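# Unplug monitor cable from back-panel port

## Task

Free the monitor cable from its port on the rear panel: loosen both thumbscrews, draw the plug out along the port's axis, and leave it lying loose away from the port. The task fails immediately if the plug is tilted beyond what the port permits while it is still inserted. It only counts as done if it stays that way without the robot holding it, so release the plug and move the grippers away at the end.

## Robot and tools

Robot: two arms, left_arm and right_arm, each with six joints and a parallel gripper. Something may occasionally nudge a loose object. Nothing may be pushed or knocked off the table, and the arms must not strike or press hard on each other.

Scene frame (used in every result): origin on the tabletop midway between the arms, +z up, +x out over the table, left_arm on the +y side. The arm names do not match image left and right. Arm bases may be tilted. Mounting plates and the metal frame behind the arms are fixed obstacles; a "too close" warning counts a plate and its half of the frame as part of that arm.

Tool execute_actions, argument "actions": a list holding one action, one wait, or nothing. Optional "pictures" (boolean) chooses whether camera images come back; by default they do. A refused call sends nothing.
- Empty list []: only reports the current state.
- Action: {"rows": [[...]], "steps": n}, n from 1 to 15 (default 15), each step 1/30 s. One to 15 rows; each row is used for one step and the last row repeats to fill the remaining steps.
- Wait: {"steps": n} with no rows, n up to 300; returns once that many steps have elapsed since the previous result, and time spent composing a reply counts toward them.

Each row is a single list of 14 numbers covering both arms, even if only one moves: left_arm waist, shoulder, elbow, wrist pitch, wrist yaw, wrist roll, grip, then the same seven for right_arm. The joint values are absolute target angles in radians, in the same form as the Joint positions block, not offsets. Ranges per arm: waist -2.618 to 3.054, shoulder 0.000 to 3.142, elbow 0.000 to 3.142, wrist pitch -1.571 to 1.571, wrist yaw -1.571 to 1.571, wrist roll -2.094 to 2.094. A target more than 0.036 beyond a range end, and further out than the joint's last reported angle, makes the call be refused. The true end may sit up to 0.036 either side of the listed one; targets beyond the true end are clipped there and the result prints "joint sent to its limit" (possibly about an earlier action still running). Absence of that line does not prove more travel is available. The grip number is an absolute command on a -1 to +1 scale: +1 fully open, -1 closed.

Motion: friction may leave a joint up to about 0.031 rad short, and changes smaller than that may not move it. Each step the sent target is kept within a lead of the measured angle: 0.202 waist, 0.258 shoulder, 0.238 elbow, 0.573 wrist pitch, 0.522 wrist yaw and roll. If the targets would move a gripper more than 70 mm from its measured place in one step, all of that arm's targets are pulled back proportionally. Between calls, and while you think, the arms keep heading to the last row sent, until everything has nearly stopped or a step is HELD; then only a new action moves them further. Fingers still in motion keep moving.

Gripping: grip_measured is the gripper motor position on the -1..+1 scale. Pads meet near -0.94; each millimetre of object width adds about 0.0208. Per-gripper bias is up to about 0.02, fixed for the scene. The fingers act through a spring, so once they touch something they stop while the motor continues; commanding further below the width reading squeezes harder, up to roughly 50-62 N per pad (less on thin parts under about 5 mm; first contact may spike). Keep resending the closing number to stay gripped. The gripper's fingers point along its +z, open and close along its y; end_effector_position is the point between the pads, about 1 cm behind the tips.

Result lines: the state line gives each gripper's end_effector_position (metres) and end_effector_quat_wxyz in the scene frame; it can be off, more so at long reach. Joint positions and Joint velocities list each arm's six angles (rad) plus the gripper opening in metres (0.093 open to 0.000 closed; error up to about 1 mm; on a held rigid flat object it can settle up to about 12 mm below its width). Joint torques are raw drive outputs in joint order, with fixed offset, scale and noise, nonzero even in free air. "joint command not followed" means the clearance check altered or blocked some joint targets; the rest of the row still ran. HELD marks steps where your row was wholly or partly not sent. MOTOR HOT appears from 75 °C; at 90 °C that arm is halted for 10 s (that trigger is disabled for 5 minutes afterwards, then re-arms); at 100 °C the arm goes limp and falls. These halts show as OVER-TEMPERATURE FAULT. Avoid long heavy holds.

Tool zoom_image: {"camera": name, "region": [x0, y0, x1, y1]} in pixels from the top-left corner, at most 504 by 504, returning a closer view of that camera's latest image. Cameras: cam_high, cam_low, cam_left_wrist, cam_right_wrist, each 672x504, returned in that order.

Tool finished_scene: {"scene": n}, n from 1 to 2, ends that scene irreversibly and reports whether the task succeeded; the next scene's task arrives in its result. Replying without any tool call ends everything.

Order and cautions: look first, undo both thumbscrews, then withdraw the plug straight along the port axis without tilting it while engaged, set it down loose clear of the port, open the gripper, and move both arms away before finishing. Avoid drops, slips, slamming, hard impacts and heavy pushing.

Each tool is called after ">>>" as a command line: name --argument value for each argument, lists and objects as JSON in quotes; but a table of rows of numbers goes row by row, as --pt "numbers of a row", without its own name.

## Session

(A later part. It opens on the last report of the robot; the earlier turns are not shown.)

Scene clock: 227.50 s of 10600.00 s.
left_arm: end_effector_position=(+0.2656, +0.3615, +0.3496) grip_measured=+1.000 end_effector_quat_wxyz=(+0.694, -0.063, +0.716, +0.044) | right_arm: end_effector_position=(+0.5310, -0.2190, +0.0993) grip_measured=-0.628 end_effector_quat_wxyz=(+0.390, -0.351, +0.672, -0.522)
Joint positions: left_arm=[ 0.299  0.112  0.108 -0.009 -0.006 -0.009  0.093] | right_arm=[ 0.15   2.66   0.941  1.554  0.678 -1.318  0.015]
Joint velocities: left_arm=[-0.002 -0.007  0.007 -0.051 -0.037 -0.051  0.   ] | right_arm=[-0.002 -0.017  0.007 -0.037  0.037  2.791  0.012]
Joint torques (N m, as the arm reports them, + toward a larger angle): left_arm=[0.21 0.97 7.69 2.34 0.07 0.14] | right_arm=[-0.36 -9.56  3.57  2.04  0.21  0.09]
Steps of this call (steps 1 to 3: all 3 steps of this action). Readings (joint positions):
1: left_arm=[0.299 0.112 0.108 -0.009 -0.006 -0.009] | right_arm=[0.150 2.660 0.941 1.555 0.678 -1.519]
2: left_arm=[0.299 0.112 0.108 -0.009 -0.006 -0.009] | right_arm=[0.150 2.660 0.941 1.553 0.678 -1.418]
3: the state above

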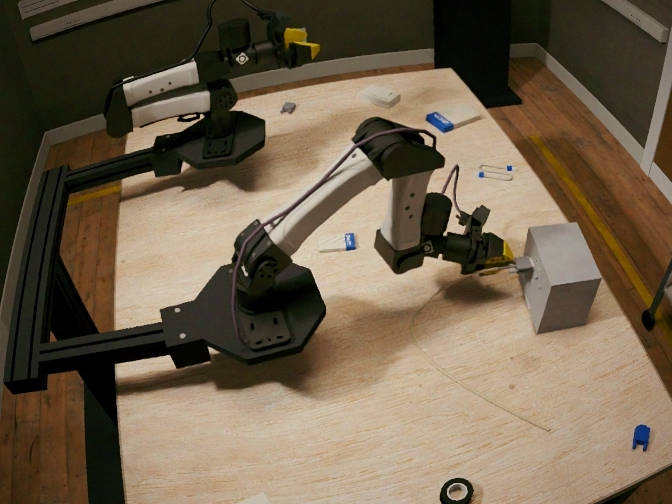

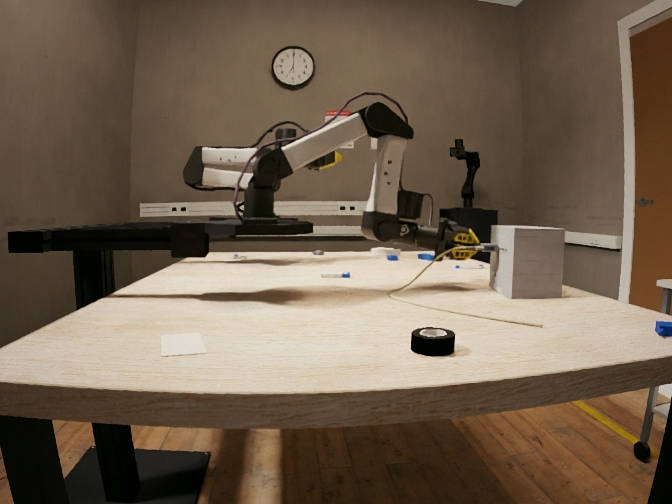

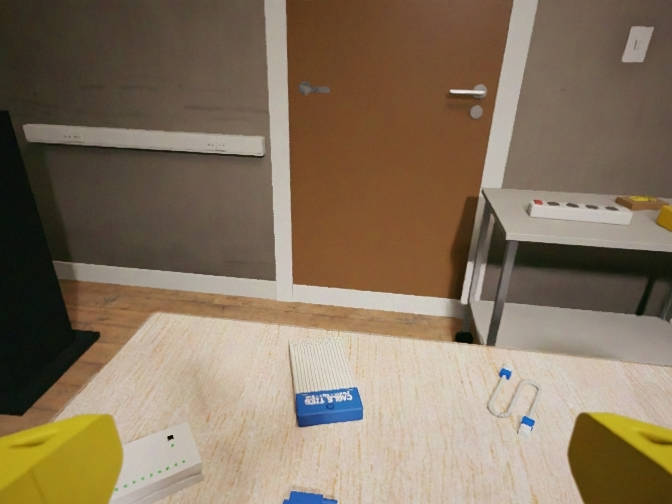

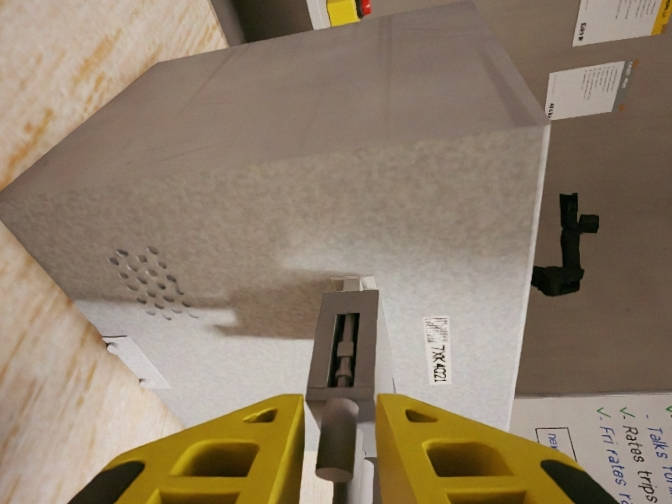

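The cycle has settled into a clean pattern (4 strokes done). Running twelve more.

>>> execute_actions --actions '[{"rows":[[0.3,0.1,0.1,0,0,0,1,0.149,2.664,0.94,1.56,0.68,-1.72,-0.88]]}]' --pictures false

>>> execute_actions --actions '[{"rows":[[0.3,0.1,0.1,0,0,0,1,0.149,2.664,0.94,1.56,0.68,-0.55,-0.64]]}]' --pictures false

>>> execute_actions --actions '[{"rows":[[0.3,0.1,0.1,0,0,0,1,0.149,2.664,0.94,1.56,0.68,-1.72,-0.88]]}]' --pictures false

>>> execute_actions --actions '[{"rows":[[0.3,0.1,0.1,0,0,0,1,0.149,2.664,0.94,1.56,0.68,-0.55,-0.64]]}]' --pictures false

>>> execute_actions --actions '[{"rows":[[0.3,0.1,0.1,0,0,0,1,0.149,2.664,0.94,1.56,0.68,-1.72,-0.88]]}]' --pictures false

>>> execute_actions --actions '[{"rows":[[0.3,0.1,0.1,0,0,0,1,0.149,2.664,0.94,1.56,0.68,-0.55,-0.64]]}]' --pictures false

>>> execute_actions --actions '[{"rows":[[0.3,0.1,0.1,0,0,0,1,0.149,2.664,0.94,1.56,0.68,-1.72,-0.88]]}]' --pictures false

>>> execute_actions --actions '[{"rows":[[0.3,0.1,0.1,0,0,0,1,0.149,2.664,0.94,1.56,0.68,-0.55,-0.64]]}]' --pictures false

>>> execute_actions --actions '[{"rows":[[0.3,0.1,0.1,0,0,0,1,0.149,2.664,0.94,1.56,0.68,-1.72,-0.88]]}]' --pictures false

>>> execute_actions --actions '[{"rows":[[0.3,0.1,0.1,0,0,0,1,0.149,2.664,0.94,1.56,0.68,-0.55,-0.64]]}]' --pictures false

>>> execute_actions --actions '[{"rows":[[0.3,0.1,0.1,0,0,0,1,0.149,2.664,0.94,1.56,0.68,-1.72,-0.88]]}]' --pictures false

>>> execute_actions --actions '[{"rows":[[0.3,0.1,0.1,0,0,0,1,0.149,2.664,0.94,1.56,0.68,-0.55,-0.64]]}]' --pictures false

>>> execute_actions --actions '[{"rows":[[0.3,0.1,0.1,0,0,0,1,0.149,2.664,0.94,1.56,0.68,-1.72,-0.88]]}]' --pictures false

>>> execute_actions --actions '[{"rows":[[0.3,0.1,0.1,0,0,0,1,0.149,2.664,0.94,1.56,0.68,-0.55,-0.64]]}]' --pictures false

>>> execute_actions --actions '[{"rows":[[0.3,0.1,0.1,0,0,0,1,0.149,2.664,0.94,1.56,0.68,-1.72,-0.88]]}]' --pictures false

>>> execute_actions --actions '[{"rows":[[0.3,0.1,0.1,0,0,0,1,0.149,2.664,0.94,1.56,0.68,-0.55,-0.64]]}]' --pictures false

>>> execute_actions --actions '[{"rows":[[0.3,0.1,0.1,0,0,0,1,0.149,2.664,0.94,1.56,0.68,-1.72,-0.88]]}]' --pictures false

>>> execute_actions --actions '[{"rows":[[0.3,0.1,0.1,0,0,0,1,0.149,2.664,0.94,1.56,0.68,-0.55,-0.64]]}]' --pictures false

>>> execute_actions --actions '[{"rows":[[0.3,0.1,0.1,0,0,0,1,0.149,2.664,0.94,1.56,0.68,-1.72,-0.88]]}]' --pictures false

>>> execute_actions --actions '[{"rows":[[0.3,0.1,0.1,0,0,0,1,0.149,2.664,0.94,1.56,0.68,-0.55,-0.64]]}]' --pictures false

>>> execute_actions --actions '[{"rows":[[0.3,0.1,0.1,0,0,0,1,0.149,2.664,0.94,1.56,0.68,-1.72,-0.88]]}]' --pictures false

>>> execute_actions --actions '[{"rows":[[0.3,0.1,0.1,0,0,0,1,0.149,2.664,0.94,1.56,0.68,-0.55,-0.64]]}]' --pictures false

>>> execute_actions --actions '[{"rows":[[0.3,0.1,0.1,0,0,0,1,0.149,2.664,0.94,1.56,0.68,-1.72,-0.88]]}]' --pictures false

>>> execute_actions --actions '[{"rows":[[0.3,0.1,0.1,0,0,0,1,0.149,2.664,0.94,1.56,0.68,-0.62,-0.64]],"steps":3}]'

>>> zoom_image --camera "cam_right_wrist" --region '[230,250,450,500]'

Scene clock: 252.13 s of 10600.00 s.
left_arm: end_effector_position=(+0.2656, +0.3615, +0.3496) grip_measured=+1.000 end_effector_quat_wxyz=(+0.694, -0.063, +0.716, +0.044) | right_arm: end_effector_position=(+0.5311, -0.2186, +0.1002) grip_measured=-0.872 end_effector_quat_wxyz=(+0.304, -0.452, +0.607, -0.578)
Joint positions: left_arm=[ 0.299  0.112  0.108 -0.009 -0.006 -0.009  0.093] | right_arm=[ 0.151  2.66   0.941  1.558  0.679 -1.638  0.003]
Joint velocities: left_arm=[-0.007 -0.012 -0.002 -0.051  0.037 -0.007  0.   ] | right_arm=[ 0.012 -0.017  0.007  0.007 -0.037 -0.52  -0.001]
Joint torques (N m, as the arm reports them, + toward a larger angle): left_arm=[0.34 0.94 7.62 2.34 0.09 0.13] | right_arm=[-0.27 -9.56  3.38  2.03  0.19 -0.18]
Steps of this call (steps 1 to 45: the robot went on to your last target; steps 46 to 110: nothing new was sent; then 20.47 s passed at rest; steps 111 to 125: all 15 steps of this action). Readings (joint positions):
111: left_arm=[0.299 0.112 0.108 -0.009 -0.006 -0.009] | right_arm=[0.150 2.660 0.941 1.562 0.680 -0.715]
112: left_arm=[0.299 0.112 0.108 -0.009 -0.006 -0.009] | right_arm=[0.150 2.660 0.941 1.563 0.681 -0.816]
114: left_arm=[0.299 0.112 0.108 -0.009 -0.006 -0.009] | right_arm=[0.150 2.660 0.941 1.563 0.681 -1.017]
118: left_arm=[0.299 0.112 0.108 -0.009 -0.006 -0.009] | right_arm=[0.150 2.660 0.941 1.563 0.679 -1.392]
125: the state above

Scene clock: 252.63 s of 10600.00 s.
left_arm: end_effector_position=(+0.2656, +0.3615, +0.3496) grip_measured=+1.000 end_effector_quat_wxyz=(+0.694, -0.063, +0.716, +0.044) | right_arm: end_effector_position=(+0.5311, -0.2186, +0.0999) grip_measured=-0.642 end_effector_quat_wxyz=(+0.546, -0.102, +0.751, -0.358)
Joint positions: left_arm=[ 0.299  0.112  0.108 -0.009 -0.006 -0.009  0.093] | right_arm=[ 0.151  2.66   0.941  1.557  0.678 -0.626  0.014]
Joint velocities: left_arm=[ 0.002  0.002 -0.007 -0.037 -0.066 -0.007  0.   ] | right_arm=[ 0.002  0.017 -0.007  0.037  0.007  0.476  0.001]
Joint torques (N m, as the arm reports them, + toward a larger angle): left_arm=[0.4  1.02 7.58 2.36 0.06 0.13] | right_arm=[-0.28 -9.72  3.31  2.    0.23  0.11]
Steps of this call (steps 1 to 15: all 15 steps of this action). Readings (joint positions):
1: left_arm=[0.299 0.112 0.108 -0.009 -0.006 -0.009] | right_arm=[0.151 2.660 0.941 1.555 0.678 -1.555]
2: left_arm=[0.299 0.112 0.108 -0.009 -0.006 -0.009] | right_arm=[0.151 2.660 0.941 1.553 0.678 -1.455]
4: left_arm=[0.299 0.112 0.108 -0.009 -0.006 -0.009] | right_arm=[0.151 2.660 0.941 1.554 0.678 -1.256]
8: left_arm=[0.299 0.112 0.108 -0.009 -0.006 -0.009] | right_arm=[0.151 2.660 0.941 1.554 0.678 -0.878]
15: the state above

Scene clock: 253.13 s of 10600.00 s.
left_arm: end_effector_position=(+0.2656, +0.3615, +0.3496) grip_measured=+1.000 end_effector_quat_wxyz=(+0.694, -0.063, +0.716, +0.044) | right_arm: end_effector_position=(+0.5311, -0.2188, +0.1004) grip_measured=-0.872 end_effector_quat_wxyz=(+0.304, -0.452, +0.607, -0.578)
Joint positions: left_arm=[ 0.299  0.112  0.108 -0.009 -0.006 -0.009  0.093] | right_arm=[ 0.151  2.66   0.941  1.559  0.68  -1.637  0.003]
Joint velocities: left_arm=[-0.007  0.002 -0.017  0.007 -0.051  0.022  0.   ] | right_arm=[ 0.002 -0.002 -0.017 -0.007  0.037 -0.403 -0.   ]
Joint torques (N m, as the arm reports them, + toward a larger angle): left_arm=[0.36 1.04 7.6  2.33 0.08 0.13] | right_arm=[-0.32 -9.77  3.69  2.05  0.16 -0.21]
Steps of this call (steps 1 to 15: all 15 steps of this action). Readings (joint positions):
1: left_arm=[0.299 0.112 0.108 -0.009 -0.006 -0.009] | right_arm=[0.151 2.660 0.941 1.560 0.680 -0.708]
2: left_arm=[0.299 0.112 0.108 -0.009 -0.006 -0.009] | right_arm=[0.151 2.660 0.941 1.562 0.682 -0.809]
4: left_arm=[0.299 0.112 0.108 -0.009 -0.006 -0.009] | right_arm=[0.151 2.660 0.941 1.563 0.683 -1.009]
8: left_arm=[0.299 0.112 0.108 -0.009 -0.006 -0.009] | right_arm=[0.151 2.660 0.941 1.563 0.681 -1.387]
15: the state above

Scene clock: 253.63 s of 10600.00 s.
left_arm: end_effector_position=(+0.2656, +0.3615, +0.3496) grip_measured=+1.000 end_effector_quat_wxyz=(+0.694, -0.063, +0.716, +0.044) | right_arm: end_effector_position=(+0.5310, -0.2187, +0.0998) grip_measured=-0.642 end_effector_quat_wxyz=(+0.545, -0.102, +0.751, -0.359)
Joint positions: left_arm=[ 0.299  0.112  0.108 -0.009 -0.006 -0.009  0.093] | right_arm=[ 0.151  2.66   0.941  1.556  0.679 -0.626  0.014]
Joint velocities: left_arm=[-0.007 -0.002 -0.027 -0.007 -0.037 -0.051  0.   ] | right_arm=[ 0.002 -0.022 -0.012  0.037 -0.051  0.476  0.   ]
Joint torques (N m, as the arm reports them, + toward a larger angle): left_arm=[0.31 1.05 7.53 2.35 0.04 0.11] | right_arm=[-0.45 -9.74  3.32  2.    0.18  0.  ]
Steps of this call (steps 1 to 15: all 15 steps of this action). Readings (joint positions):
1: left_arm=[0.299 0.112 0.108 -0.009 -0.006 -0.009] | right_arm=[0.151 2.660 0.941 1.555 0.679 -1.555]
2: left_arm=[0.299 0.112 0.108 -0.009 -0.006 -0.009] | right_arm=[0.151 2.660 0.941 1.553 0.679 -1.454]
4: left_arm=[0.299 0.112 0.108 -0.009 -0.006 -0.009] | right_arm=[0.151 2.660 0.941 1.554 0.679 -1.255]
8: left_arm=[0.299 0.112 0.108 -0.009 -0.006 -0.009] | right_arm=[0.151 2.660 0.941 1.554 0.679 -0.877]
15: the state above

Scene clock: 254.13 s of 10600.00 s.
left_arm: end_effector_position=(+0.2656, +0.3615, +0.3496) grip_measured=+1.000 end_effector_quat_wxyz=(+0.694, -0.063, +0.716, +0.044) | right_arm: end_effector_position=(+0.5309, -0.2188, +0.1006) grip_measured=-0.872 end_effector_quat_wxyz=(+0.304, -0.451, +0.608, -0.579)
Joint positions: left_arm=[ 0.299  0.112  0.108 -0.009 -0.006 -0.009  0.093] | right_arm=[ 0.151  2.66   0.941  1.56   0.682 -1.637  0.003]
Joint velocities: left_arm=[-0.017 -0.027  0.002 -0.007  0.037 -0.081  0.   ] | right_arm=[ 0.012 -0.002 -0.012 -0.081 -0.037 -0.432 -0.   ]
Joint torques (N m, as the arm reports them, + toward a larger angle): left_arm=[0.24 1.04 7.63 2.35 0.05 0.11] | right_arm=[-0.54 -9.85  3.45  2.01  0.22 -0.25]
Steps of this call (steps 1 to 15: all 15 steps of this action). Readings (joint positions):
1: left_arm=[0.299 0.112 0.108 -0.009 -0.006 -0.009] | right_arm=[0.151 2.660 0.941 1.559 0.681 -0.708]
2: left_arm=[0.299 0.112 0.108 -0.009 -0.006 -0.009] | right_arm=[0.151 2.660 0.941 1.561 0.684 -0.809]
4: left_arm=[0.299 0.112 0.108 -0.009 -0.006 -0.009] | right_arm=[0.151 2.660 0.941 1.562 0.684 -1.009]
8: left_arm=[0.299 0.112 0.108 -0.009 -0.006 -0.009] | right_arm=[0.151 2.660 0.941 1.563 0.684 -1.387]
15: the state above

Scene clock: 254.63 s of 10600.00 s.
left_arm: end_effector_position=(+0.2656, +0.3615, +0.3496) grip_measured=+1.000 end_effector_quat_wxyz=(+0.694, -0.063, +0.716, +0.044) | right_arm: end_effector_position=(+0.5309, -0.2186, +0.0999) grip_measured=-0.642 end_effector_quat_wxyz=(+0.545, -0.101, +0.751, -0.359)
Joint positions: left_arm=[ 0.299  0.112  0.108 -0.009 -0.006 -0.009  0.093] | right_arm=[ 0.151  2.66   0.941  1.557  0.681 -0.625  0.014]
Joint velocities: left_arm=[ 0.007  0.002 -0.012  0.007 -0.007  0.022  0.   ] | right_arm=[ 0.007  0.007 -0.017 -0.051 -0.022  0.447 -0.   ]
Joint torques (N m, as the arm reports them, + toward a larger angle): left_arm=[0.3  1.05 7.53 2.37 0.07 0.14] | right_arm=[-0.16 -9.74  3.7   2.06  0.07  0.07]
Steps of this call (steps 1 to 15: all 15 steps of this action). Readings (joint positions):
1: left_arm=[0.299 0.112 0.108 -0.009 -0.006 -0.009] | right_arm=[0.151 2.660 0.941 1.558 0.681 -1.555]
2: left_arm=[0.299 0.112 0.108 -0.009 -0.006 -0.009] | right_arm=[0.151 2.660 0.941 1.557 0.681 -1.454]
4: left_arm=[0.299 0.112 0.108 -0.009 -0.006 -0.009] | right_arm=[0.151 2.660 0.941 1.557 0.681 -1.255]
8: left_arm=[0.299 0.112 0.108 -0.009 -0.006 -0.009] | right_arm=[0.151 2.660 0.941 1.557 0.681 -0.878]
15: the state above

Scene clock: 255.13 s of 10600.00 s.
left_arm: end_effector_position=(+0.2656, +0.3615, +0.3496) grip_measured=+1.000 end_effector_quat_wxyz=(+0.694, -0.063, +0.716, +0.044) | right_arm: end_effector_position=(+0.5309, -0.2190, +0.1012) grip_measured=-0.872 end_effector_quat_wxyz=(+0.305, -0.449, +0.608, -0.580)
Joint positions: left_arm=[ 0.299  0.112  0.108 -0.009 -0.006 -0.009  0.093] | right_arm=[ 0.151  2.66   0.941  1.563  0.684 -1.637  0.003]
Joint velocities: left_arm=[-0.012 -0.007 -0.007 -0.037 -0.022  0.051  0.   ] | right_arm=[-0.002 -0.002 -0.002  0.022  0.007 -0.388 -0.   ]
Joint torques (N m, as the arm reports them, + toward a larger angle): left_arm=[0.27 1.03 7.6  2.36 0.06 0.13] | right_arm=[-0.34 -9.61  3.32  2.02  0.13 -0.24]
Steps of this call (steps 1 to 15: all 15 steps of this action). Readings (joint positions):
1: left_arm=[0.299 0.112 0.108 -0.009 -0.006 -0.009] | right_arm=[0.151 2.660 0.941 1.559 0.682 -0.707]
2: left_arm=[0.299 0.112 0.108 -0.009 -0.006 -0.009] | right_arm=[0.151 2.660 0.941 1.560 0.683 -0.808]
4: left_arm=[0.299 0.112 0.108 -0.009 -0.006 -0.009] | right_arm=[0.151 2.660 0.941 1.560 0.683 -1.008]
8: left_arm=[0.299 0.112 0.108 -0.009 -0.006 -0.009] | right_arm=[0.151 2.660 0.941 1.563 0.684 -1.386]
15: the state above

Scene clock: 255.63 s of 10600.00 s.
left_arm: end_effector_position=(+0.2656, +0.3615, +0.3496) grip_measured=+1.000 end_effector_quat_wxyz=(+0.694, -0.063, +0.716, +0.044) | right_arm: end_effector_position=(+0.5309, -0.2187, +0.1000) grip_measured=-0.642 end_effector_quat_wxyz=(+0.545, -0.101, +0.751, -0.359)
Joint positions: left_arm=[ 0.299  0.112  0.108 -0.009 -0.006 -0.009  0.093] | right_arm=[ 0.151  2.66   0.941  1.557  0.682 -0.626  0.014]
Joint velocities: left_arm=[-0.007  0.002  0.002 -0.007  0.037 -0.007  0.   ] | right_arm=[ 0.002 -0.002 -0.007  0.022 -0.037  0.388  0.001]
Joint torques (N m, as the arm reports them, + toward a larger angle): left_arm=[0.22 0.98 7.65 2.35 0.06 0.13] | right_arm=[-0.31 -9.78  3.5   2.08  0.18  0.09]
Steps of this call (steps 1 to 15: all 15 steps of this action). Readings (joint positions):
1: left_arm=[0.299 0.112 0.108 -0.009 -0.006 -0.009] | right_arm=[0.151 2.660 0.941 1.559 0.682 -1.555]
2: left_arm=[0.299 0.112 0.108 -0.009 -0.006 -0.009] | right_arm=[0.151 2.660 0.941 1.557 0.682 -1.454]
4: left_arm=[0.299 0.112 0.108 -0.009 -0.006 -0.009] | right_arm=[0.151 2.660 0.941 1.557 0.682 -1.255]
8: left_arm=[0.299 0.112 0.108 -0.009 -0.006 -0.009] | right_arm=[0.151 2.660 0.941 1.557 0.682 -0.878]
15: the state above

Scene clock: 256.13 s of 10600.00 s.
left_arm: end_effector_position=(+0.2656, +0.3615, +0.3496) grip_measured=+1.000 end_effector_quat_wxyz=(+0.694, -0.063, +0.716, +0.044) | right_arm: end_effector_position=(+0.5309, -0.2190, +0.1013) grip_measured=-0.872 end_effector_quat_wxyz=(+0.305, -0.449, +0.608, -0.580)
Joint positions: left_arm=[ 0.299  0.112  0.108 -0.009 -0.006 -0.009  0.093] | right_arm=[ 0.151  2.66   0.941  1.563  0.684 -1.637  0.003]
Joint velocities: left_arm=[ 0.002 -0.012  0.012 -0.066  0.081 -0.066  0.   ] | right_arm=[ 0.002  0.012 -0.002  0.066 -0.081 -0.344 -0.001]
Joint torques (N m, as the arm reports them, + toward a larger angle): left_arm=[0.3  0.97 7.6  2.36 0.04 0.12] | right_arm=[-0.36 -9.47  3.57  2.05  0.13 -0.21]
Steps of this call (steps 1 to 15: all 15 steps of this action). Readings (joint positions):
1: left_arm=[0.299 0.112 0.108 -0.009 -0.006 -0.009] | right_arm=[0.151 2.660 0.941 1.560 0.682 -0.708]
2: left_arm=[0.299 0.112 0.108 -0.009 -0.006 -0.009] | right_arm=[0.151 2.660 0.941 1.560 0.684 -0.809]
4: left_arm=[0.299 0.112 0.108 -0.009 -0.006 -0.009] | right_arm=[0.151 2.660 0.941 1.561 0.684 -1.009]
8: left_arm=[0.299 0.112 0.108 -0.009 -0.006 -0.009] | right_arm=[0.151 2.660 0.941 1.565 0.684 -1.387]
15: the state above

Scene clock: 256.63 s of 10600.00 s.
left_arm: end_effector_position=(+0.2656, +0.3615, +0.3496) grip_measured=+1.000 end_effector_quat_wxyz=(+0.694, -0.063, +0.716, +0.044) | right_arm: end_effector_position=(+0.5309, -0.2187, +0.1000) grip_measured=-0.642 end_effector_quat_wxyz=(+0.545, -0.101, +0.751, -0.359)
Joint positions: left_arm=[ 0.299  0.112  0.108 -0.009 -0.006 -0.009  0.093] | right_arm=[ 0.151  2.66   0.941  1.557  0.682 -0.625  0.014]
Joint velocities: left_arm=[-0.007  0.002 -0.007  0.037  0.037  0.066  0.   ] | right_arm=[-0.007 -0.012 -0.012  0.007 -0.022  0.418  0.001]
Joint torques (N m, as the arm reports them, + toward a larger angle): left_arm=[0.23 1.01 7.68 2.35 0.05 0.12] | right_arm=[-0.47 -9.79  3.6   2.07  0.17  0.05]
Steps of this call (steps 1 to 15: all 15 steps of this action). Readings (joint positions):
1: left_arm=[0.299 0.112 0.108 -0.009 -0.006 -0.009] | right_arm=[0.151 2.660 0.941 1.560 0.682 -1.555]
2: left_arm=[0.299 0.112 0.108 -0.009 -0.006 -0.009] | right_arm=[0.151 2.660 0.941 1.557 0.682 -1.454]
4: left_arm=[0.299 0.112 0.108 -0.009 -0.006 -0.009] | right_arm=[0.151 2.660 0.941 1.558 0.682 -1.255]
8: left_arm=[0.299 0.112 0.108 -0.009 -0.006 -0.009] | right_arm=[0.151 2.660 0.941 1.557 0.682 -0.878]
15: the state above

Scene clock: 257.13 s of 10600.00 s.
left_arm: end_effector_position=(+0.2656, +0.3615, +0.3496) grip_measured=+1.000 end_effector_quat_wxyz=(+0.694, -0.063, +0.716, +0.044) | right_arm: end_effector_position=(+0.5309, -0.2191, +0.1013) grip_measured=-0.872 end_effector_quat_wxyz=(+0.304, -0.449, +0.608, -0.580)
Joint positions: left_arm=[ 0.299  0.112  0.108 -0.009 -0.006 -0.009  0.093] | right_arm=[ 0.151  2.66   0.941  1.563  0.684 -1.637  0.003]
Joint velocities: left_arm=[ 0.002  0.002 -0.007 -0.022  0.022 -0.095  0.   ] | right_arm=[-0.002 -0.017  0.002 -0.007 -0.022 -0.491  0.   ]
Joint torques (N m, as the arm reports them, + toward a larger angle): left_arm=[0.33 1.08 7.59 2.34 0.04 0.11] | right_arm=[-0.33 -9.71  3.45  1.98  0.12 -0.23]
Steps of this call (steps 1 to 15: all 15 steps of this action). Readings (joint positions):
1: left_arm=[0.299 0.112 0.108 -0.009 -0.006 -0.009] | right_arm=[0.151 2.660 0.941 1.559 0.682 -0.707]
2: left_arm=[0.299 0.112 0.108 -0.009 -0.006 -0.009] | right_arm=[0.151 2.660 0.941 1.560 0.684 -0.808]
4: left_arm=[0.299 0.112 0.108 -0.009 -0.006 -0.009] | right_arm=[0.151 2.660 0.941 1.561 0.684 -1.009]
8: left_arm=[0.299 0.112 0.108 -0.009 -0.006 -0.009] | right_arm=[0.151 2.660 0.941 1.565 0.684 -1.387]
15: the state above

Scene clock: 257.63 s of 10600.00 s.
left_arm: end_effector_position=(+0.2656, +0.3615, +0.3496) grip_measured=+1.000 end_effector_quat_wxyz=(+0.694, -0.063, +0.716, +0.044) | right_arm: end_effector_position=(+0.5308, -0.2188, +0.1000) grip_measured=-0.642 end_effector_quat_wxyz=(+0.545, -0.101, +0.751, -0.359)
Joint positions: left_arm=[ 0.299  0.112  0.108 -0.009 -0.006 -0.009  0.093] | right_arm=[ 0.151  2.66   0.941  1.557  0.682 -0.625  0.014]
Joint velocities: left_arm=[-0.002 -0.002  0.002 -0.066  0.11   0.081  0.   ] | right_arm=[ 0.017 -0.007  0.002 -0.007  0.007  0.432 -0.   ]
Joint torques (N m, as the arm reports them, + toward a larger angle): left_arm=[0.32 0.98 7.55 2.35 0.06 0.12] | right_arm=[-0.22 -9.49  3.58  2.06  0.11  0.13]
Steps of this call (steps 1 to 15: all 15 steps of this action). Readings (joint positions):
1: left_arm=[0.299 0.112 0.108 -0.009 -0.006 -0.009] | right_arm=[0.151 2.660 0.941 1.560 0.683 -1.555]
2: left_arm=[0.299 0.112 0.108 -0.009 -0.006 -0.009] | right_arm=[0.151 2.660 0.941 1.557 0.682 -1.455]
4: left_arm=[0.299 0.112 0.108 -0.009 -0.006 -0.009] | right_arm=[0.151 2.660 0.941 1.557 0.682 -1.255]
8: left_arm=[0.299 0.112 0.108 -0.009 -0.006 -0.009] | right_arm=[0.151 2.660 0.941 1.557 0.682 -0.878]
15: the state above

Scene clock: 258.13 s of 10600.00 s.
left_arm: end_effector_position=(+0.2656, +0.3615, +0.3496) grip_measured=+1.000 end_effector_quat_wxyz=(+0.694, -0.063, +0.716, +0.044) | right_arm: end_effector_position=(+0.5308, -0.2192, +0.1014) grip_measured=-0.872 end_effector_quat_wxyz=(+0.304, -0.449, +0.608, -0.580)
Joint positions: left_arm=[ 0.299  0.112  0.108 -0.009 -0.006 -0.009  0.093] | right_arm=[ 0.151  2.66   0.941  1.564  0.685 -1.637  0.003]
Joint velocities: left_arm=[-0.002 -0.022 -0.002  0.007 -0.051 -0.007  0.   ] | right_arm=[ 0.002 -0.012 -0.002 -0.037  0.007 -0.462  0.001]
Joint torques (N m, as the arm reports them, + toward a larger angle): left_arm=[0.35 1.03 7.63 2.37 0.04 0.16] | right_arm=[-0.44 -9.71  3.52  2.04  0.13 -0.23]
Steps of this call (steps 1 to 15: all 15 steps of this action). Readings (joint positions):
1: left_arm=[0.299 0.112 0.108 -0.009 -0.006 -0.009] | right_arm=[0.151 2.660 0.941 1.559 0.684 -0.707]
2: left_arm=[0.299 0.112 0.108 -0.009 -0.006 -0.009] | right_arm=[0.151 2.660 0.941 1.560 0.685 -0.808]
4: left_arm=[0.299 0.112 0.108 -0.009 -0.006 -0.009] | right_arm=[0.151 2.660 0.941 1.560 0.685 -1.009]
8: left_arm=[0.299 0.112 0.108 -0.009 -0.006 -0.009] | right_arm=[0.151 2.660 0.941 1.565 0.685 -1.387]
15: the state above

Scene clock: 258.63 s of 10600.00 s.
left_arm: end_effector_position=(+0.2656, +0.3615, +0.3496) grip_measured=+1.000 end_effector_quat_wxyz=(+0.694, -0.063, +0.716, +0.044) | right_arm: end_effector_position=(+0.5307, -0.2190, +0.1000) grip_measured=-0.642 end_effector_quat_wxyz=(+0.545, -0.100, +0.751, -0.360)
Joint positions: left_arm=[ 0.299  0.112  0.108 -0.009 -0.006 -0.009  0.093] | right_arm=[ 0.151  2.66   0.941  1.557  0.684 -0.625  0.014]
Joint velocities: left_arm=[ 0.007 -0.017  0.017 -0.022 -0.007 -0.022  0.   ] | right_arm=[-0.027 -0.007  0.007  0.022 -0.022  0.432  0.   ]
Joint torques (N m, as the arm reports them, + toward a larger angle): left_arm=[0.23 1.05 7.61 2.33 0.05 0.14] | right_arm=[ 0.13 -9.64  3.4   2.07  0.12  0.13]
Steps of this call (steps 1 to 15: all 15 steps of this action). Readings (joint positions):
1: left_arm=[0.299 0.112 0.108 -0.009 -0.006 -0.009] | right_arm=[0.151 2.660 0.941 1.559 0.684 -1.555]
2: left_arm=[0.299 0.112 0.108 -0.009 -0.006 -0.009] | right_arm=[0.151 2.660 0.941 1.557 0.684 -1.455]
4: left_arm=[0.299 0.112 0.108 -0.009 -0.006 -0.009] | right_arm=[0.151 2.660 0.941 1.557 0.684 -1.255]
8: left_arm=[0.299 0.112 0.108 -0.009 -0.006 -0.009] | right_arm=[0.151 2.660 0.941 1.557 0.684 -0.878]
15: the state above

Scene clock: 259.13 s of 10600.00 s.
left_arm: end_effector_position=(+0.2656, +0.3615, +0.3496) grip_measured=+1.000 end_effector_quat_wxyz=(+0.694, -0.063, +0.716, +0.044) | right_arm: end_effector_position=(+0.5308, -0.2194, +0.1014) grip_measured=-0.872 end_effector_quat_wxyz=(+0.304, -0.449, +0.608, -0.580)
Joint positions: left_arm=[ 0.299  0.112  0.108 -0.009 -0.006 -0.009  0.093] | right_arm=[ 0.151  2.66   0.941  1.564  0.686 -1.637  0.003]
Joint velocities: left_arm=[ 0.002 -0.007  0.002  0.081 -0.022  0.022  0.   ] | right_arm=[ 0.007 -0.007  0.007  0.037 -0.051 -0.462 -0.001]
Joint torques (N m, as the arm reports them, + toward a larger angle): left_arm=[0.27 1.03 7.68 2.35 0.04 0.12] | right_arm=[-0.32 -9.61  3.66  2.02  0.11 -0.19]
Steps of this call (steps 1 to 15: all 15 steps of this action). Readings (joint positions):
1: left_arm=[0.299 0.112 0.108 -0.009 -0.006 -0.009] | right_arm=[0.151 2.660 0.941 1.558 0.684 -0.707]
2: left_arm=[0.299 0.112 0.108 -0.009 -0.006 -0.009] | right_arm=[0.151 2.660 0.941 1.559 0.685 -0.808]
4: left_arm=[0.299 0.112 0.108 -0.009 -0.006 -0.009] | right_arm=[0.151 2.660 0.941 1.560 0.686 -1.009]
8: left_arm=[0.299 0.112 0.108 -0.009 -0.006 -0.009] | right_arm=[0.151 2.660 0.941 1.564 0.686 -1.387]
15: the state above

Scene clock: 259.63 s of 10600.00 s.
left_arm: end_effector_position=(+0.2656, +0.3615, +0.3496) grip_measured=+1.000 end_effector_quat_wxyz=(+0.694, -0.063, +0.716, +0.044) | right_arm: end_effector_position=(+0.5307, -0.2191, +0.0999) grip_measured=-0.642 end_effector_quat_wxyz=(+0.545, -0.100, +0.751, -0.360)
Joint positions: left_arm=[ 0.299  0.112  0.108 -0.009 -0.006 -0.009  0.093] | right_arm=[ 0.151  2.66   0.941  1.556  0.684 -0.625  0.014]
Joint velocities: left_arm=[-0.012 -0.007 -0.007 -0.007 -0.022 -0.066  0.   ] | right_arm=[ 0.027  0.002 -0.002  0.007 -0.007  0.432 -0.002]
Joint torques (N m, as the arm reports them, + toward a larger angle): left_arm=[0.25 0.98 7.51 2.36 0.04 0.11] | right_arm=[-0.36 -9.9   3.51  2.04  0.11  0.07]
Steps of this call (steps 1 to 15: all 15 steps of this action). Readings (joint positions):
1: left_arm=[0.299 0.112 0.108 -0.009 -0.006 -0.009] | right_arm=[0.151 2.660 0.941 1.559 0.685 -1.555]
2: left_arm=[0.299 0.112 0.108 -0.009 -0.006 -0.009] | right_arm=[0.151 2.660 0.941 1.557 0.684 -1.454]
4: left_arm=[0.299 0.112 0.108 -0.009 -0.006 -0.009] | right_arm=[0.151 2.660 0.941 1.557 0.684 -1.255]
8: left_arm=[0.299 0.112 0.108 -0.009 -0.006 -0.009] | right_arm=[0.151 2.660 0.941 1.556 0.684 -0.878]
15: the state above

Scene clock: 260.13 s of 10600.00 s.
left_arm: end_effector_position=(+0.2656, +0.3615, +0.3496) grip_measured=+1.000 end_effector_quat_wxyz=(+0.694, -0.063, +0.716, +0.044) | right_arm: end_effector_position=(+0.5307, -0.2195, +0.1014) grip_measured=-0.872 end_effector_quat_wxyz=(+0.304, -0.448, +0.608, -0.581)
Joint positions: left_arm=[ 0.299  0.112  0.108 -0.009 -0.006 -0.009  0.093] | right_arm=[ 0.151  2.66   0.941  1.564  0.687 -1.637  0.003]
Joint velocities: left_arm=[-0.007 -0.002 -0.012 -0.066  0.007 -0.022  0.   ] | right_arm=[ 0.002 -0.022 -0.002 -0.037 -0.051 -0.462 -0.001]
Joint torques (N m, as the arm reports them, + toward a larger angle): left_arm=[0.33 1.1  7.68 2.34 0.03 0.11] | right_arm=[-0.44 -9.65  3.48  2.04  0.1  -0.18]
Steps of this call (steps 1 to 15: all 15 steps of this action). Readings (joint positions):
1: left_arm=[0.299 0.112 0.108 -0.009 -0.006 -0.009] | right_arm=[0.151 2.660 0.941 1.558 0.685 -0.707]
2: left_arm=[0.299 0.112 0.108 -0.009 -0.006 -0.009] | right_arm=[0.151 2.660 0.941 1.559 0.686 -0.808]
4: left_arm=[0.299 0.112 0.108 -0.009 -0.006 -0.009] | right_arm=[0.151 2.660 0.941 1.560 0.686 -1.008]
8: left_arm=[0.299 0.112 0.108 -0.009 -0.006 -0.009] | right_arm=[0.151 2.660 0.941 1.564 0.687 -1.387]
15: the state above

Scene clock: 260.63 s of 10600.00 s.
left_arm: end_effector_position=(+0.2656, +0.3615, +0.3496) grip_measured=+1.000 end_effector_quat_wxyz=(+0.694, -0.063, +0.716, +0.044) | right_arm: end_effector_position=(+0.5306, -0.2192, +0.0999) grip_measured=-0.642 end_effector_quat_wxyz=(+0.545, -0.100, +0.751, -0.360)
Joint positions: left_arm=[ 0.299  0.112  0.108 -0.009 -0.006 -0.009  0.093] | right_arm=[ 0.151  2.66   0.941  1.556  0.685 -0.625  0.014]
Joint velocities: left_arm=[-0.002 -0.002  0.002  0.007 -0.051 -0.051  0.   ] | right_arm=[ 0.017  0.002  0.007 -0.051  0.007  0.462  0.   ]
Joint torques (N m, as the arm reports them, + toward a larger angle): left_arm=[0.21 1.08 7.67 2.37 0.05 0.1 ] | right_arm=[-0.21 -9.81  3.64  2.03  0.09  0.13]
Steps of this call (steps 1 to 15: all 15 steps of this action). Readings (joint positions):
1: left_arm=[0.299 0.112 0.108 -0.009 -0.006 -0.009] | right_arm=[0.151 2.660 0.941 1.559 0.686 -1.555]
2: left_arm=[0.299 0.112 0.108 -0.009 -0.006 -0.009] | right_arm=[0.151 2.660 0.941 1.556 0.685 -1.454]
4: left_arm=[0.299 0.112 0.108 -0.009 -0.006 -0.009] | right_arm=[0.151 2.660 0.941 1.557 0.685 -1.255]
8: left_arm=[0.299 0.112 0.108 -0.009 -0.006 -0.009] | right_arm=[0.151 2.660 0.941 1.556 0.685 -0.878]
15: the state above

Scene clock: 261.13 s of 10600.00 s.
left_arm: end_effector_position=(+0.2656, +0.3615, +0.3496) grip_measured=+1.000 end_effector_quat_wxyz=(+0.694, -0.063, +0.716, +0.044) | right_arm: end_effector_position=(+0.5307, -0.2196, +0.1015) grip_measured=-0.872 end_effector_quat_wxyz=(+0.303, -0.448, +0.608, -0.581)
Joint positions: left_arm=[ 0.299  0.112  0.108 -0.009 -0.006 -0.009  0.093] | right_arm=[ 0.151  2.66   0.941  1.564  0.688 -1.637  0.003]
Joint velocities: left_arm=[-0.002 -0.007  0.017  0.007  0.095 -0.051  0.   ] | right_arm=[-0.012 -0.007 -0.007  0.037  0.066 -0.447 -0.   ]
Joint torques (N m, as the arm reports them, + toward a larger angle): left_arm=[0.3  1.07 7.6  2.36 0.06 0.13] | right_arm=[-0.34 -9.64  3.33  2.02  0.09 -0.22]
Steps of this call (steps 1 to 15: all 15 steps of this action). Readings (joint positions):
1: left_arm=[0.299 0.112 0.108 -0.009 -0.006 -0.009] | right_arm=[0.151 2.660 0.941 1.558 0.686 -0.707]
2: left_arm=[0.299 0.112 0.108 -0.009 -0.006 -0.009] | right_arm=[0.151 2.660 0.941 1.559 0.686 -0.808]
4: left_arm=[0.299 0.112 0.108 -0.009 -0.006 -0.009] | right_arm=[0.151 2.660 0.941 1.560 0.687 -1.008]
8: left_arm=[0.299 0.112 0.108 -0.009 -0.006 -0.009] | right_arm=[0.151 2.660 0.941 1.564 0.687 -1.387]
15: the state above

Scene clock: 261.63 s of 10600.00 s.
left_arm: end_effector_position=(+0.2656, +0.3615, +0.3496) grip_measured=+1.000 end_effector_quat_wxyz=(+0.694, -0.063, +0.716, +0.044) | right_arm: end_effector_position=(+0.5305, -0.2194, +0.0999) grip_measured=-0.642 end_effector_quat_wxyz=(+0.544, -0.100, +0.751, -0.360)
Joint positions: left_arm=[ 0.299  0.112  0.108 -0.009 -0.006 -0.009  0.093] | right_arm=[ 0.151  2.66   0.941  1.556  0.686 -0.625  0.014]
Joint velocities: left_arm=[ 0.002  0.017  0.007  0.007 -0.066 -0.022  0.   ] | right_arm=[ 0.002 -0.012 -0.002 -0.037 -0.066  0.462 -0.   ]
Joint torques (N m, as the arm reports them, + toward a larger angle): left_arm=[0.35 1.09 7.48 2.33 0.06 0.15] | right_arm=[-0.68 -9.42  3.49  2.04  0.08  0.06]
Steps of this call (steps 1 to 15: all 15 steps of this action). Readings (joint positions):
1: left_arm=[0.299 0.112 0.108 -0.009 -0.006 -0.009] | right_arm=[0.151 2.660 0.941 1.560 0.686 -1.555]
2: left_arm=[0.299 0.112 0.108 -0.009 -0.006 -0.009] | right_arm=[0.151 2.660 0.941 1.557 0.686 -1.455]
4: left_arm=[0.299 0.112 0.108 -0.009 -0.006 -0.009] | right_arm=[0.151 2.660 0.941 1.557 0.686 -1.255]
8: left_arm=[0.299 0.112 0.108 -0.009 -0.006 -0.009] | right_arm=[0.151 2.660 0.941 1.556 0.686 -0.878]
15: the state above

Scene clock: 262.13 s of 10600.00 s.
left_arm: end_effector_position=(+0.2656, +0.3615, +0.3496) grip_measured=+1.000 end_effector_quat_wxyz=(+0.694, -0.063, +0.716, +0.044) | right_arm: end_effector_position=(+0.5306, -0.2197, +0.1016) grip_measured=-0.872 end_effector_quat_wxyz=(+0.303, -0.448, +0.608, -0.581)
Joint positions: left_arm=[ 0.299  0.112  0.108 -0.009 -0.006 -0.009  0.093] | right_arm=[ 0.151  2.66   0.941  1.564  0.689 -1.637  0.003]
Joint velocities: left_arm=[ 0.002 -0.007  0.002 -0.007 -0.007 -0.037  0.   ] | right_arm=[-0.012  0.012  0.007 -0.081  0.022 -0.403 -0.   ]
Joint torques (N m, as the arm reports them, + toward a larger angle): left_arm=[0.15 1.08 7.62 2.38 0.04 0.14] | right_arm=[-0.47 -9.71  3.47  1.95  0.05 -0.26]
Steps of this call (steps 1 to 15: all 15 steps of this action). Readings (joint positions):
1: left_arm=[0.299 0.112 0.108 -0.009 -0.006 -0.009] | right_arm=[0.151 2.660 0.941 1.558 0.687 -0.707]
2: left_arm=[0.299 0.112 0.108 -0.009 -0.006 -0.009] | right_arm=[0.151 2.660 0.941 1.559 0.687 -0.808]
4: left_arm=[0.299 0.112 0.108 -0.009 -0.006 -0.009] | right_arm=[0.151 2.660 0.941 1.560 0.687 -1.009]
8: left_arm=[0.299 0.112 0.108 -0.009 -0.006 -0.009] | right_arm=[0.151 2.660 0.941 1.564 0.688 -1.387]
15: the state above

Scene clock: 262.63 s of 10600.00 s.
left_arm: end_effector_position=(+0.2656, +0.3615, +0.3496) grip_measured=+1.000 end_effector_quat_wxyz=(+0.694, -0.063, +0.716, +0.044) | right_arm: end_effector_position=(+0.5305, -0.2194, +0.1000) grip_measured=-0.642 end_effector_quat_wxyz=(+0.545, -0.099, +0.751, -0.360)
Joint positions: left_arm=[ 0.299  0.112  0.108 -0.009 -0.006 -0.009  0.093] | right_arm=[ 0.151  2.66   0.941  1.557  0.686 -0.625  0.014]
Joint velocities: left_arm=[-0.002  0.002  0.002 -0.007 -0.051  0.007  0.   ] | right_arm=[-0.022 -0.002 -0.007 -0.037 -0.037  0.388  0.   ]
Joint torques (N m, as the arm reports them, + toward a larger angle): left_arm=[0.3  1.08 7.55 2.36 0.06 0.12] | right_arm=[-0.31 -9.47  3.62  2.06  0.04  0.  ]
Steps of this call (steps 1 to 15: all 15 steps of this action). Readings (joint positions):
1: left_arm=[0.299 0.112 0.108 -0.009 -0.006 -0.009] | right_arm=[0.151 2.660 0.941 1.560 0.687 -1.555]
2: left_arm=[0.299 0.112 0.108 -0.009 -0.006 -0.009] | right_arm=[0.151 2.660 0.941 1.557 0.686 -1.455]
4: left_arm=[0.299 0.112 0.108 -0.009 -0.006 -0.009] | right_arm=[0.151 2.660 0.941 1.557 0.686 -1.255]
8: left_arm=[0.299 0.112 0.108 -0.009 -0.006 -0.009] | right_arm=[0.151 2.660 0.941 1.557 0.686 -0.878]
15: the state above

Scene clock: 263.13 s of 10600.00 s.
left_arm: end_effector_position=(+0.2656, +0.3615, +0.3496) grip_measured=+1.000 end_effector_quat_wxyz=(+0.694, -0.063, +0.716, +0.044) | right_arm: end_effector_position=(+0.5306, -0.2200, +0.1016) grip_measured=-0.872 end_effector_quat_wxyz=(+0.303, -0.448, +0.608, -0.581)
Joint positions: left_arm=[ 0.299  0.112  0.108 -0.009 -0.006 -0.009  0.093] | right_arm=[ 0.151  2.66   0.941  1.564  0.689 -1.638  0.003]
Joint velocities: left_arm=[-0.002 -0.007 -0.007 -0.037 -0.037 -0.022  0.   ] | right_arm=[ 0.002 -0.002 -0.012 -0.007  0.022 -0.432 -0.   ]
Joint torques (N m, as the arm reports them, + toward a larger angle): left_arm=[0.43 1.05 7.59 2.34 0.06 0.14] | right_arm=[-0.35 -9.77  3.56  1.96  0.01 -0.18]
Steps of this call (steps 1 to 15: all 15 steps of this action). Readings (joint positions):
1: left_arm=[0.299 0.112 0.108 -0.009 -0.006 -0.009] | right_arm=[0.151 2.660 0.941 1.558 0.687 -0.707]
2: left_arm=[0.299 0.112 0.108 -0.009 -0.006 -0.009] | right_arm=[0.151 2.660 0.941 1.559 0.687 -0.808]
4: left_arm=[0.299 0.112 0.108 -0.009 -0.006 -0.009] | right_arm=[0.151 2.660 0.941 1.560 0.688 -1.008]
8: left_arm=[0.299 0.112 0.108 -0.009 -0.006 -0.009] | right_arm=[0.151 2.660 0.941 1.565 0.689 -1.387]
15: the state above

Scene clock: 263.23 s of 10600.00 s.
left_arm: end_effector_position=(+0.2656, +0.3615, +0.3496) grip_measured=+1.000 end_effector_quat_wxyz=(+0.694, -0.063, +0.716, +0.044) | right_arm: end_effector_position=(+0.5305, -0.2197, +0.1003) grip_measured=-0.647 end_effector_quat_wxyz=(+0.380, -0.360, +0.666, -0.532)
Joint positions: left_arm=[ 0.299  0.112  0.108 -0.009 -0.006 -0.009  0.093] | right_arm=[ 0.151  2.66   0.941  1.558  0.687 -1.355  0.014]
Joint velocities: left_arm=[ 0.002 -0.002 -0.017 -0.066  0.051 -0.022  0.   ] | right_arm=[-0.007 -0.002  0.007  0.037  0.037  2.777  0.01 ]
Joint torques (N m, as the arm reports them, + toward a larger angle): left_arm=[0.29 1.01 7.58 2.33 0.03 0.12] | right_arm=[-0.43 -9.77  3.65  2.08  0.16  0.12]
Steps of this call (steps 1 to 3: all 3 steps of this action). Readings (joint positions):
1: left_arm=[0.299 0.112 0.108 -0.009 -0.006 -0.009] | right_arm=[0.151 2.660 0.941 1.561 0.688 -1.555]
2: left_arm=[0.299 0.112 0.108 -0.009 -0.006 -0.009] | right_arm=[0.151 2.660 0.941 1.558 0.687 -1.455]
3: the state above

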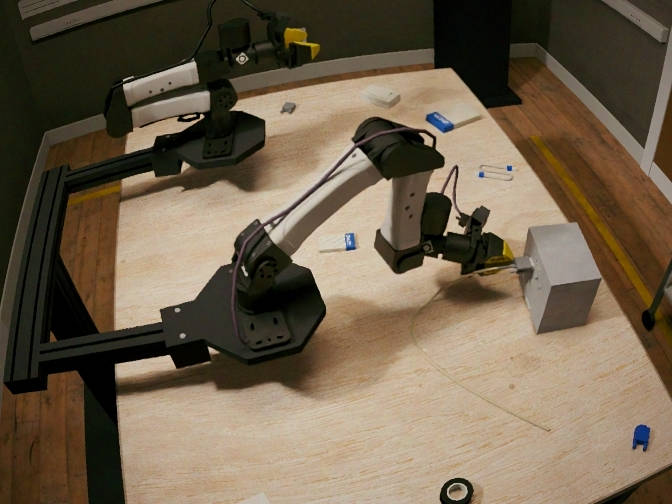

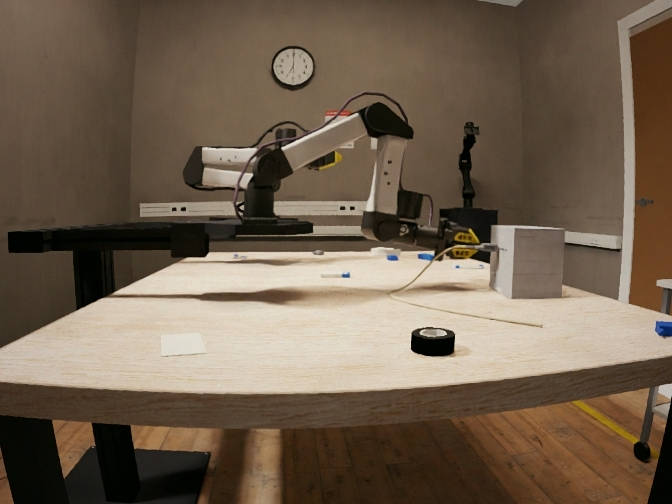

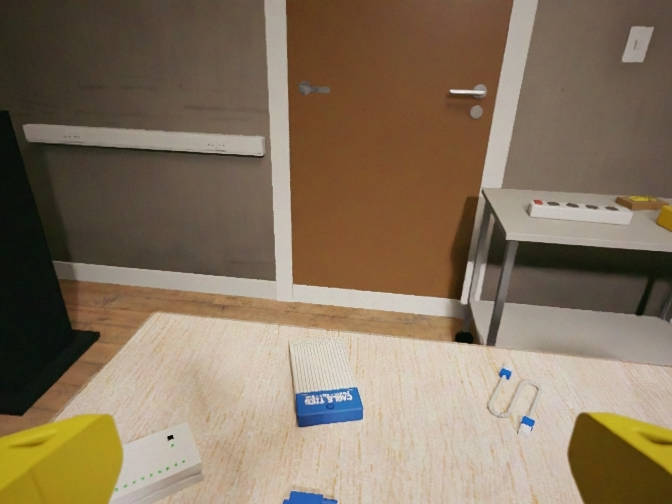

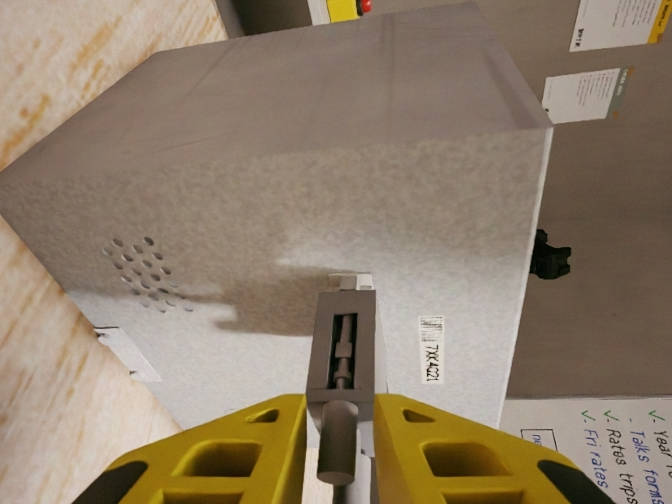

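Region (230, 250, 450, 500) of cam_right_wrist's 672x504 image, scaled by 2.016, with more detail than that image has; it fills the left 444 columns of this view, and the rest is white.

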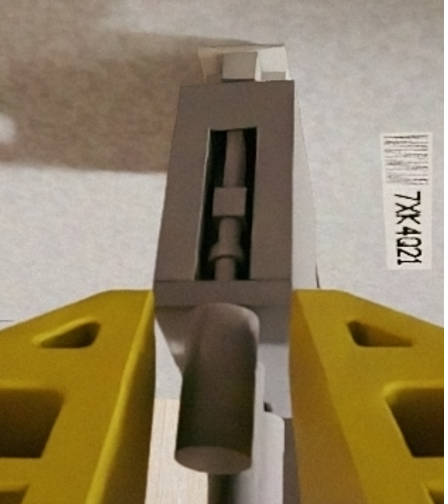

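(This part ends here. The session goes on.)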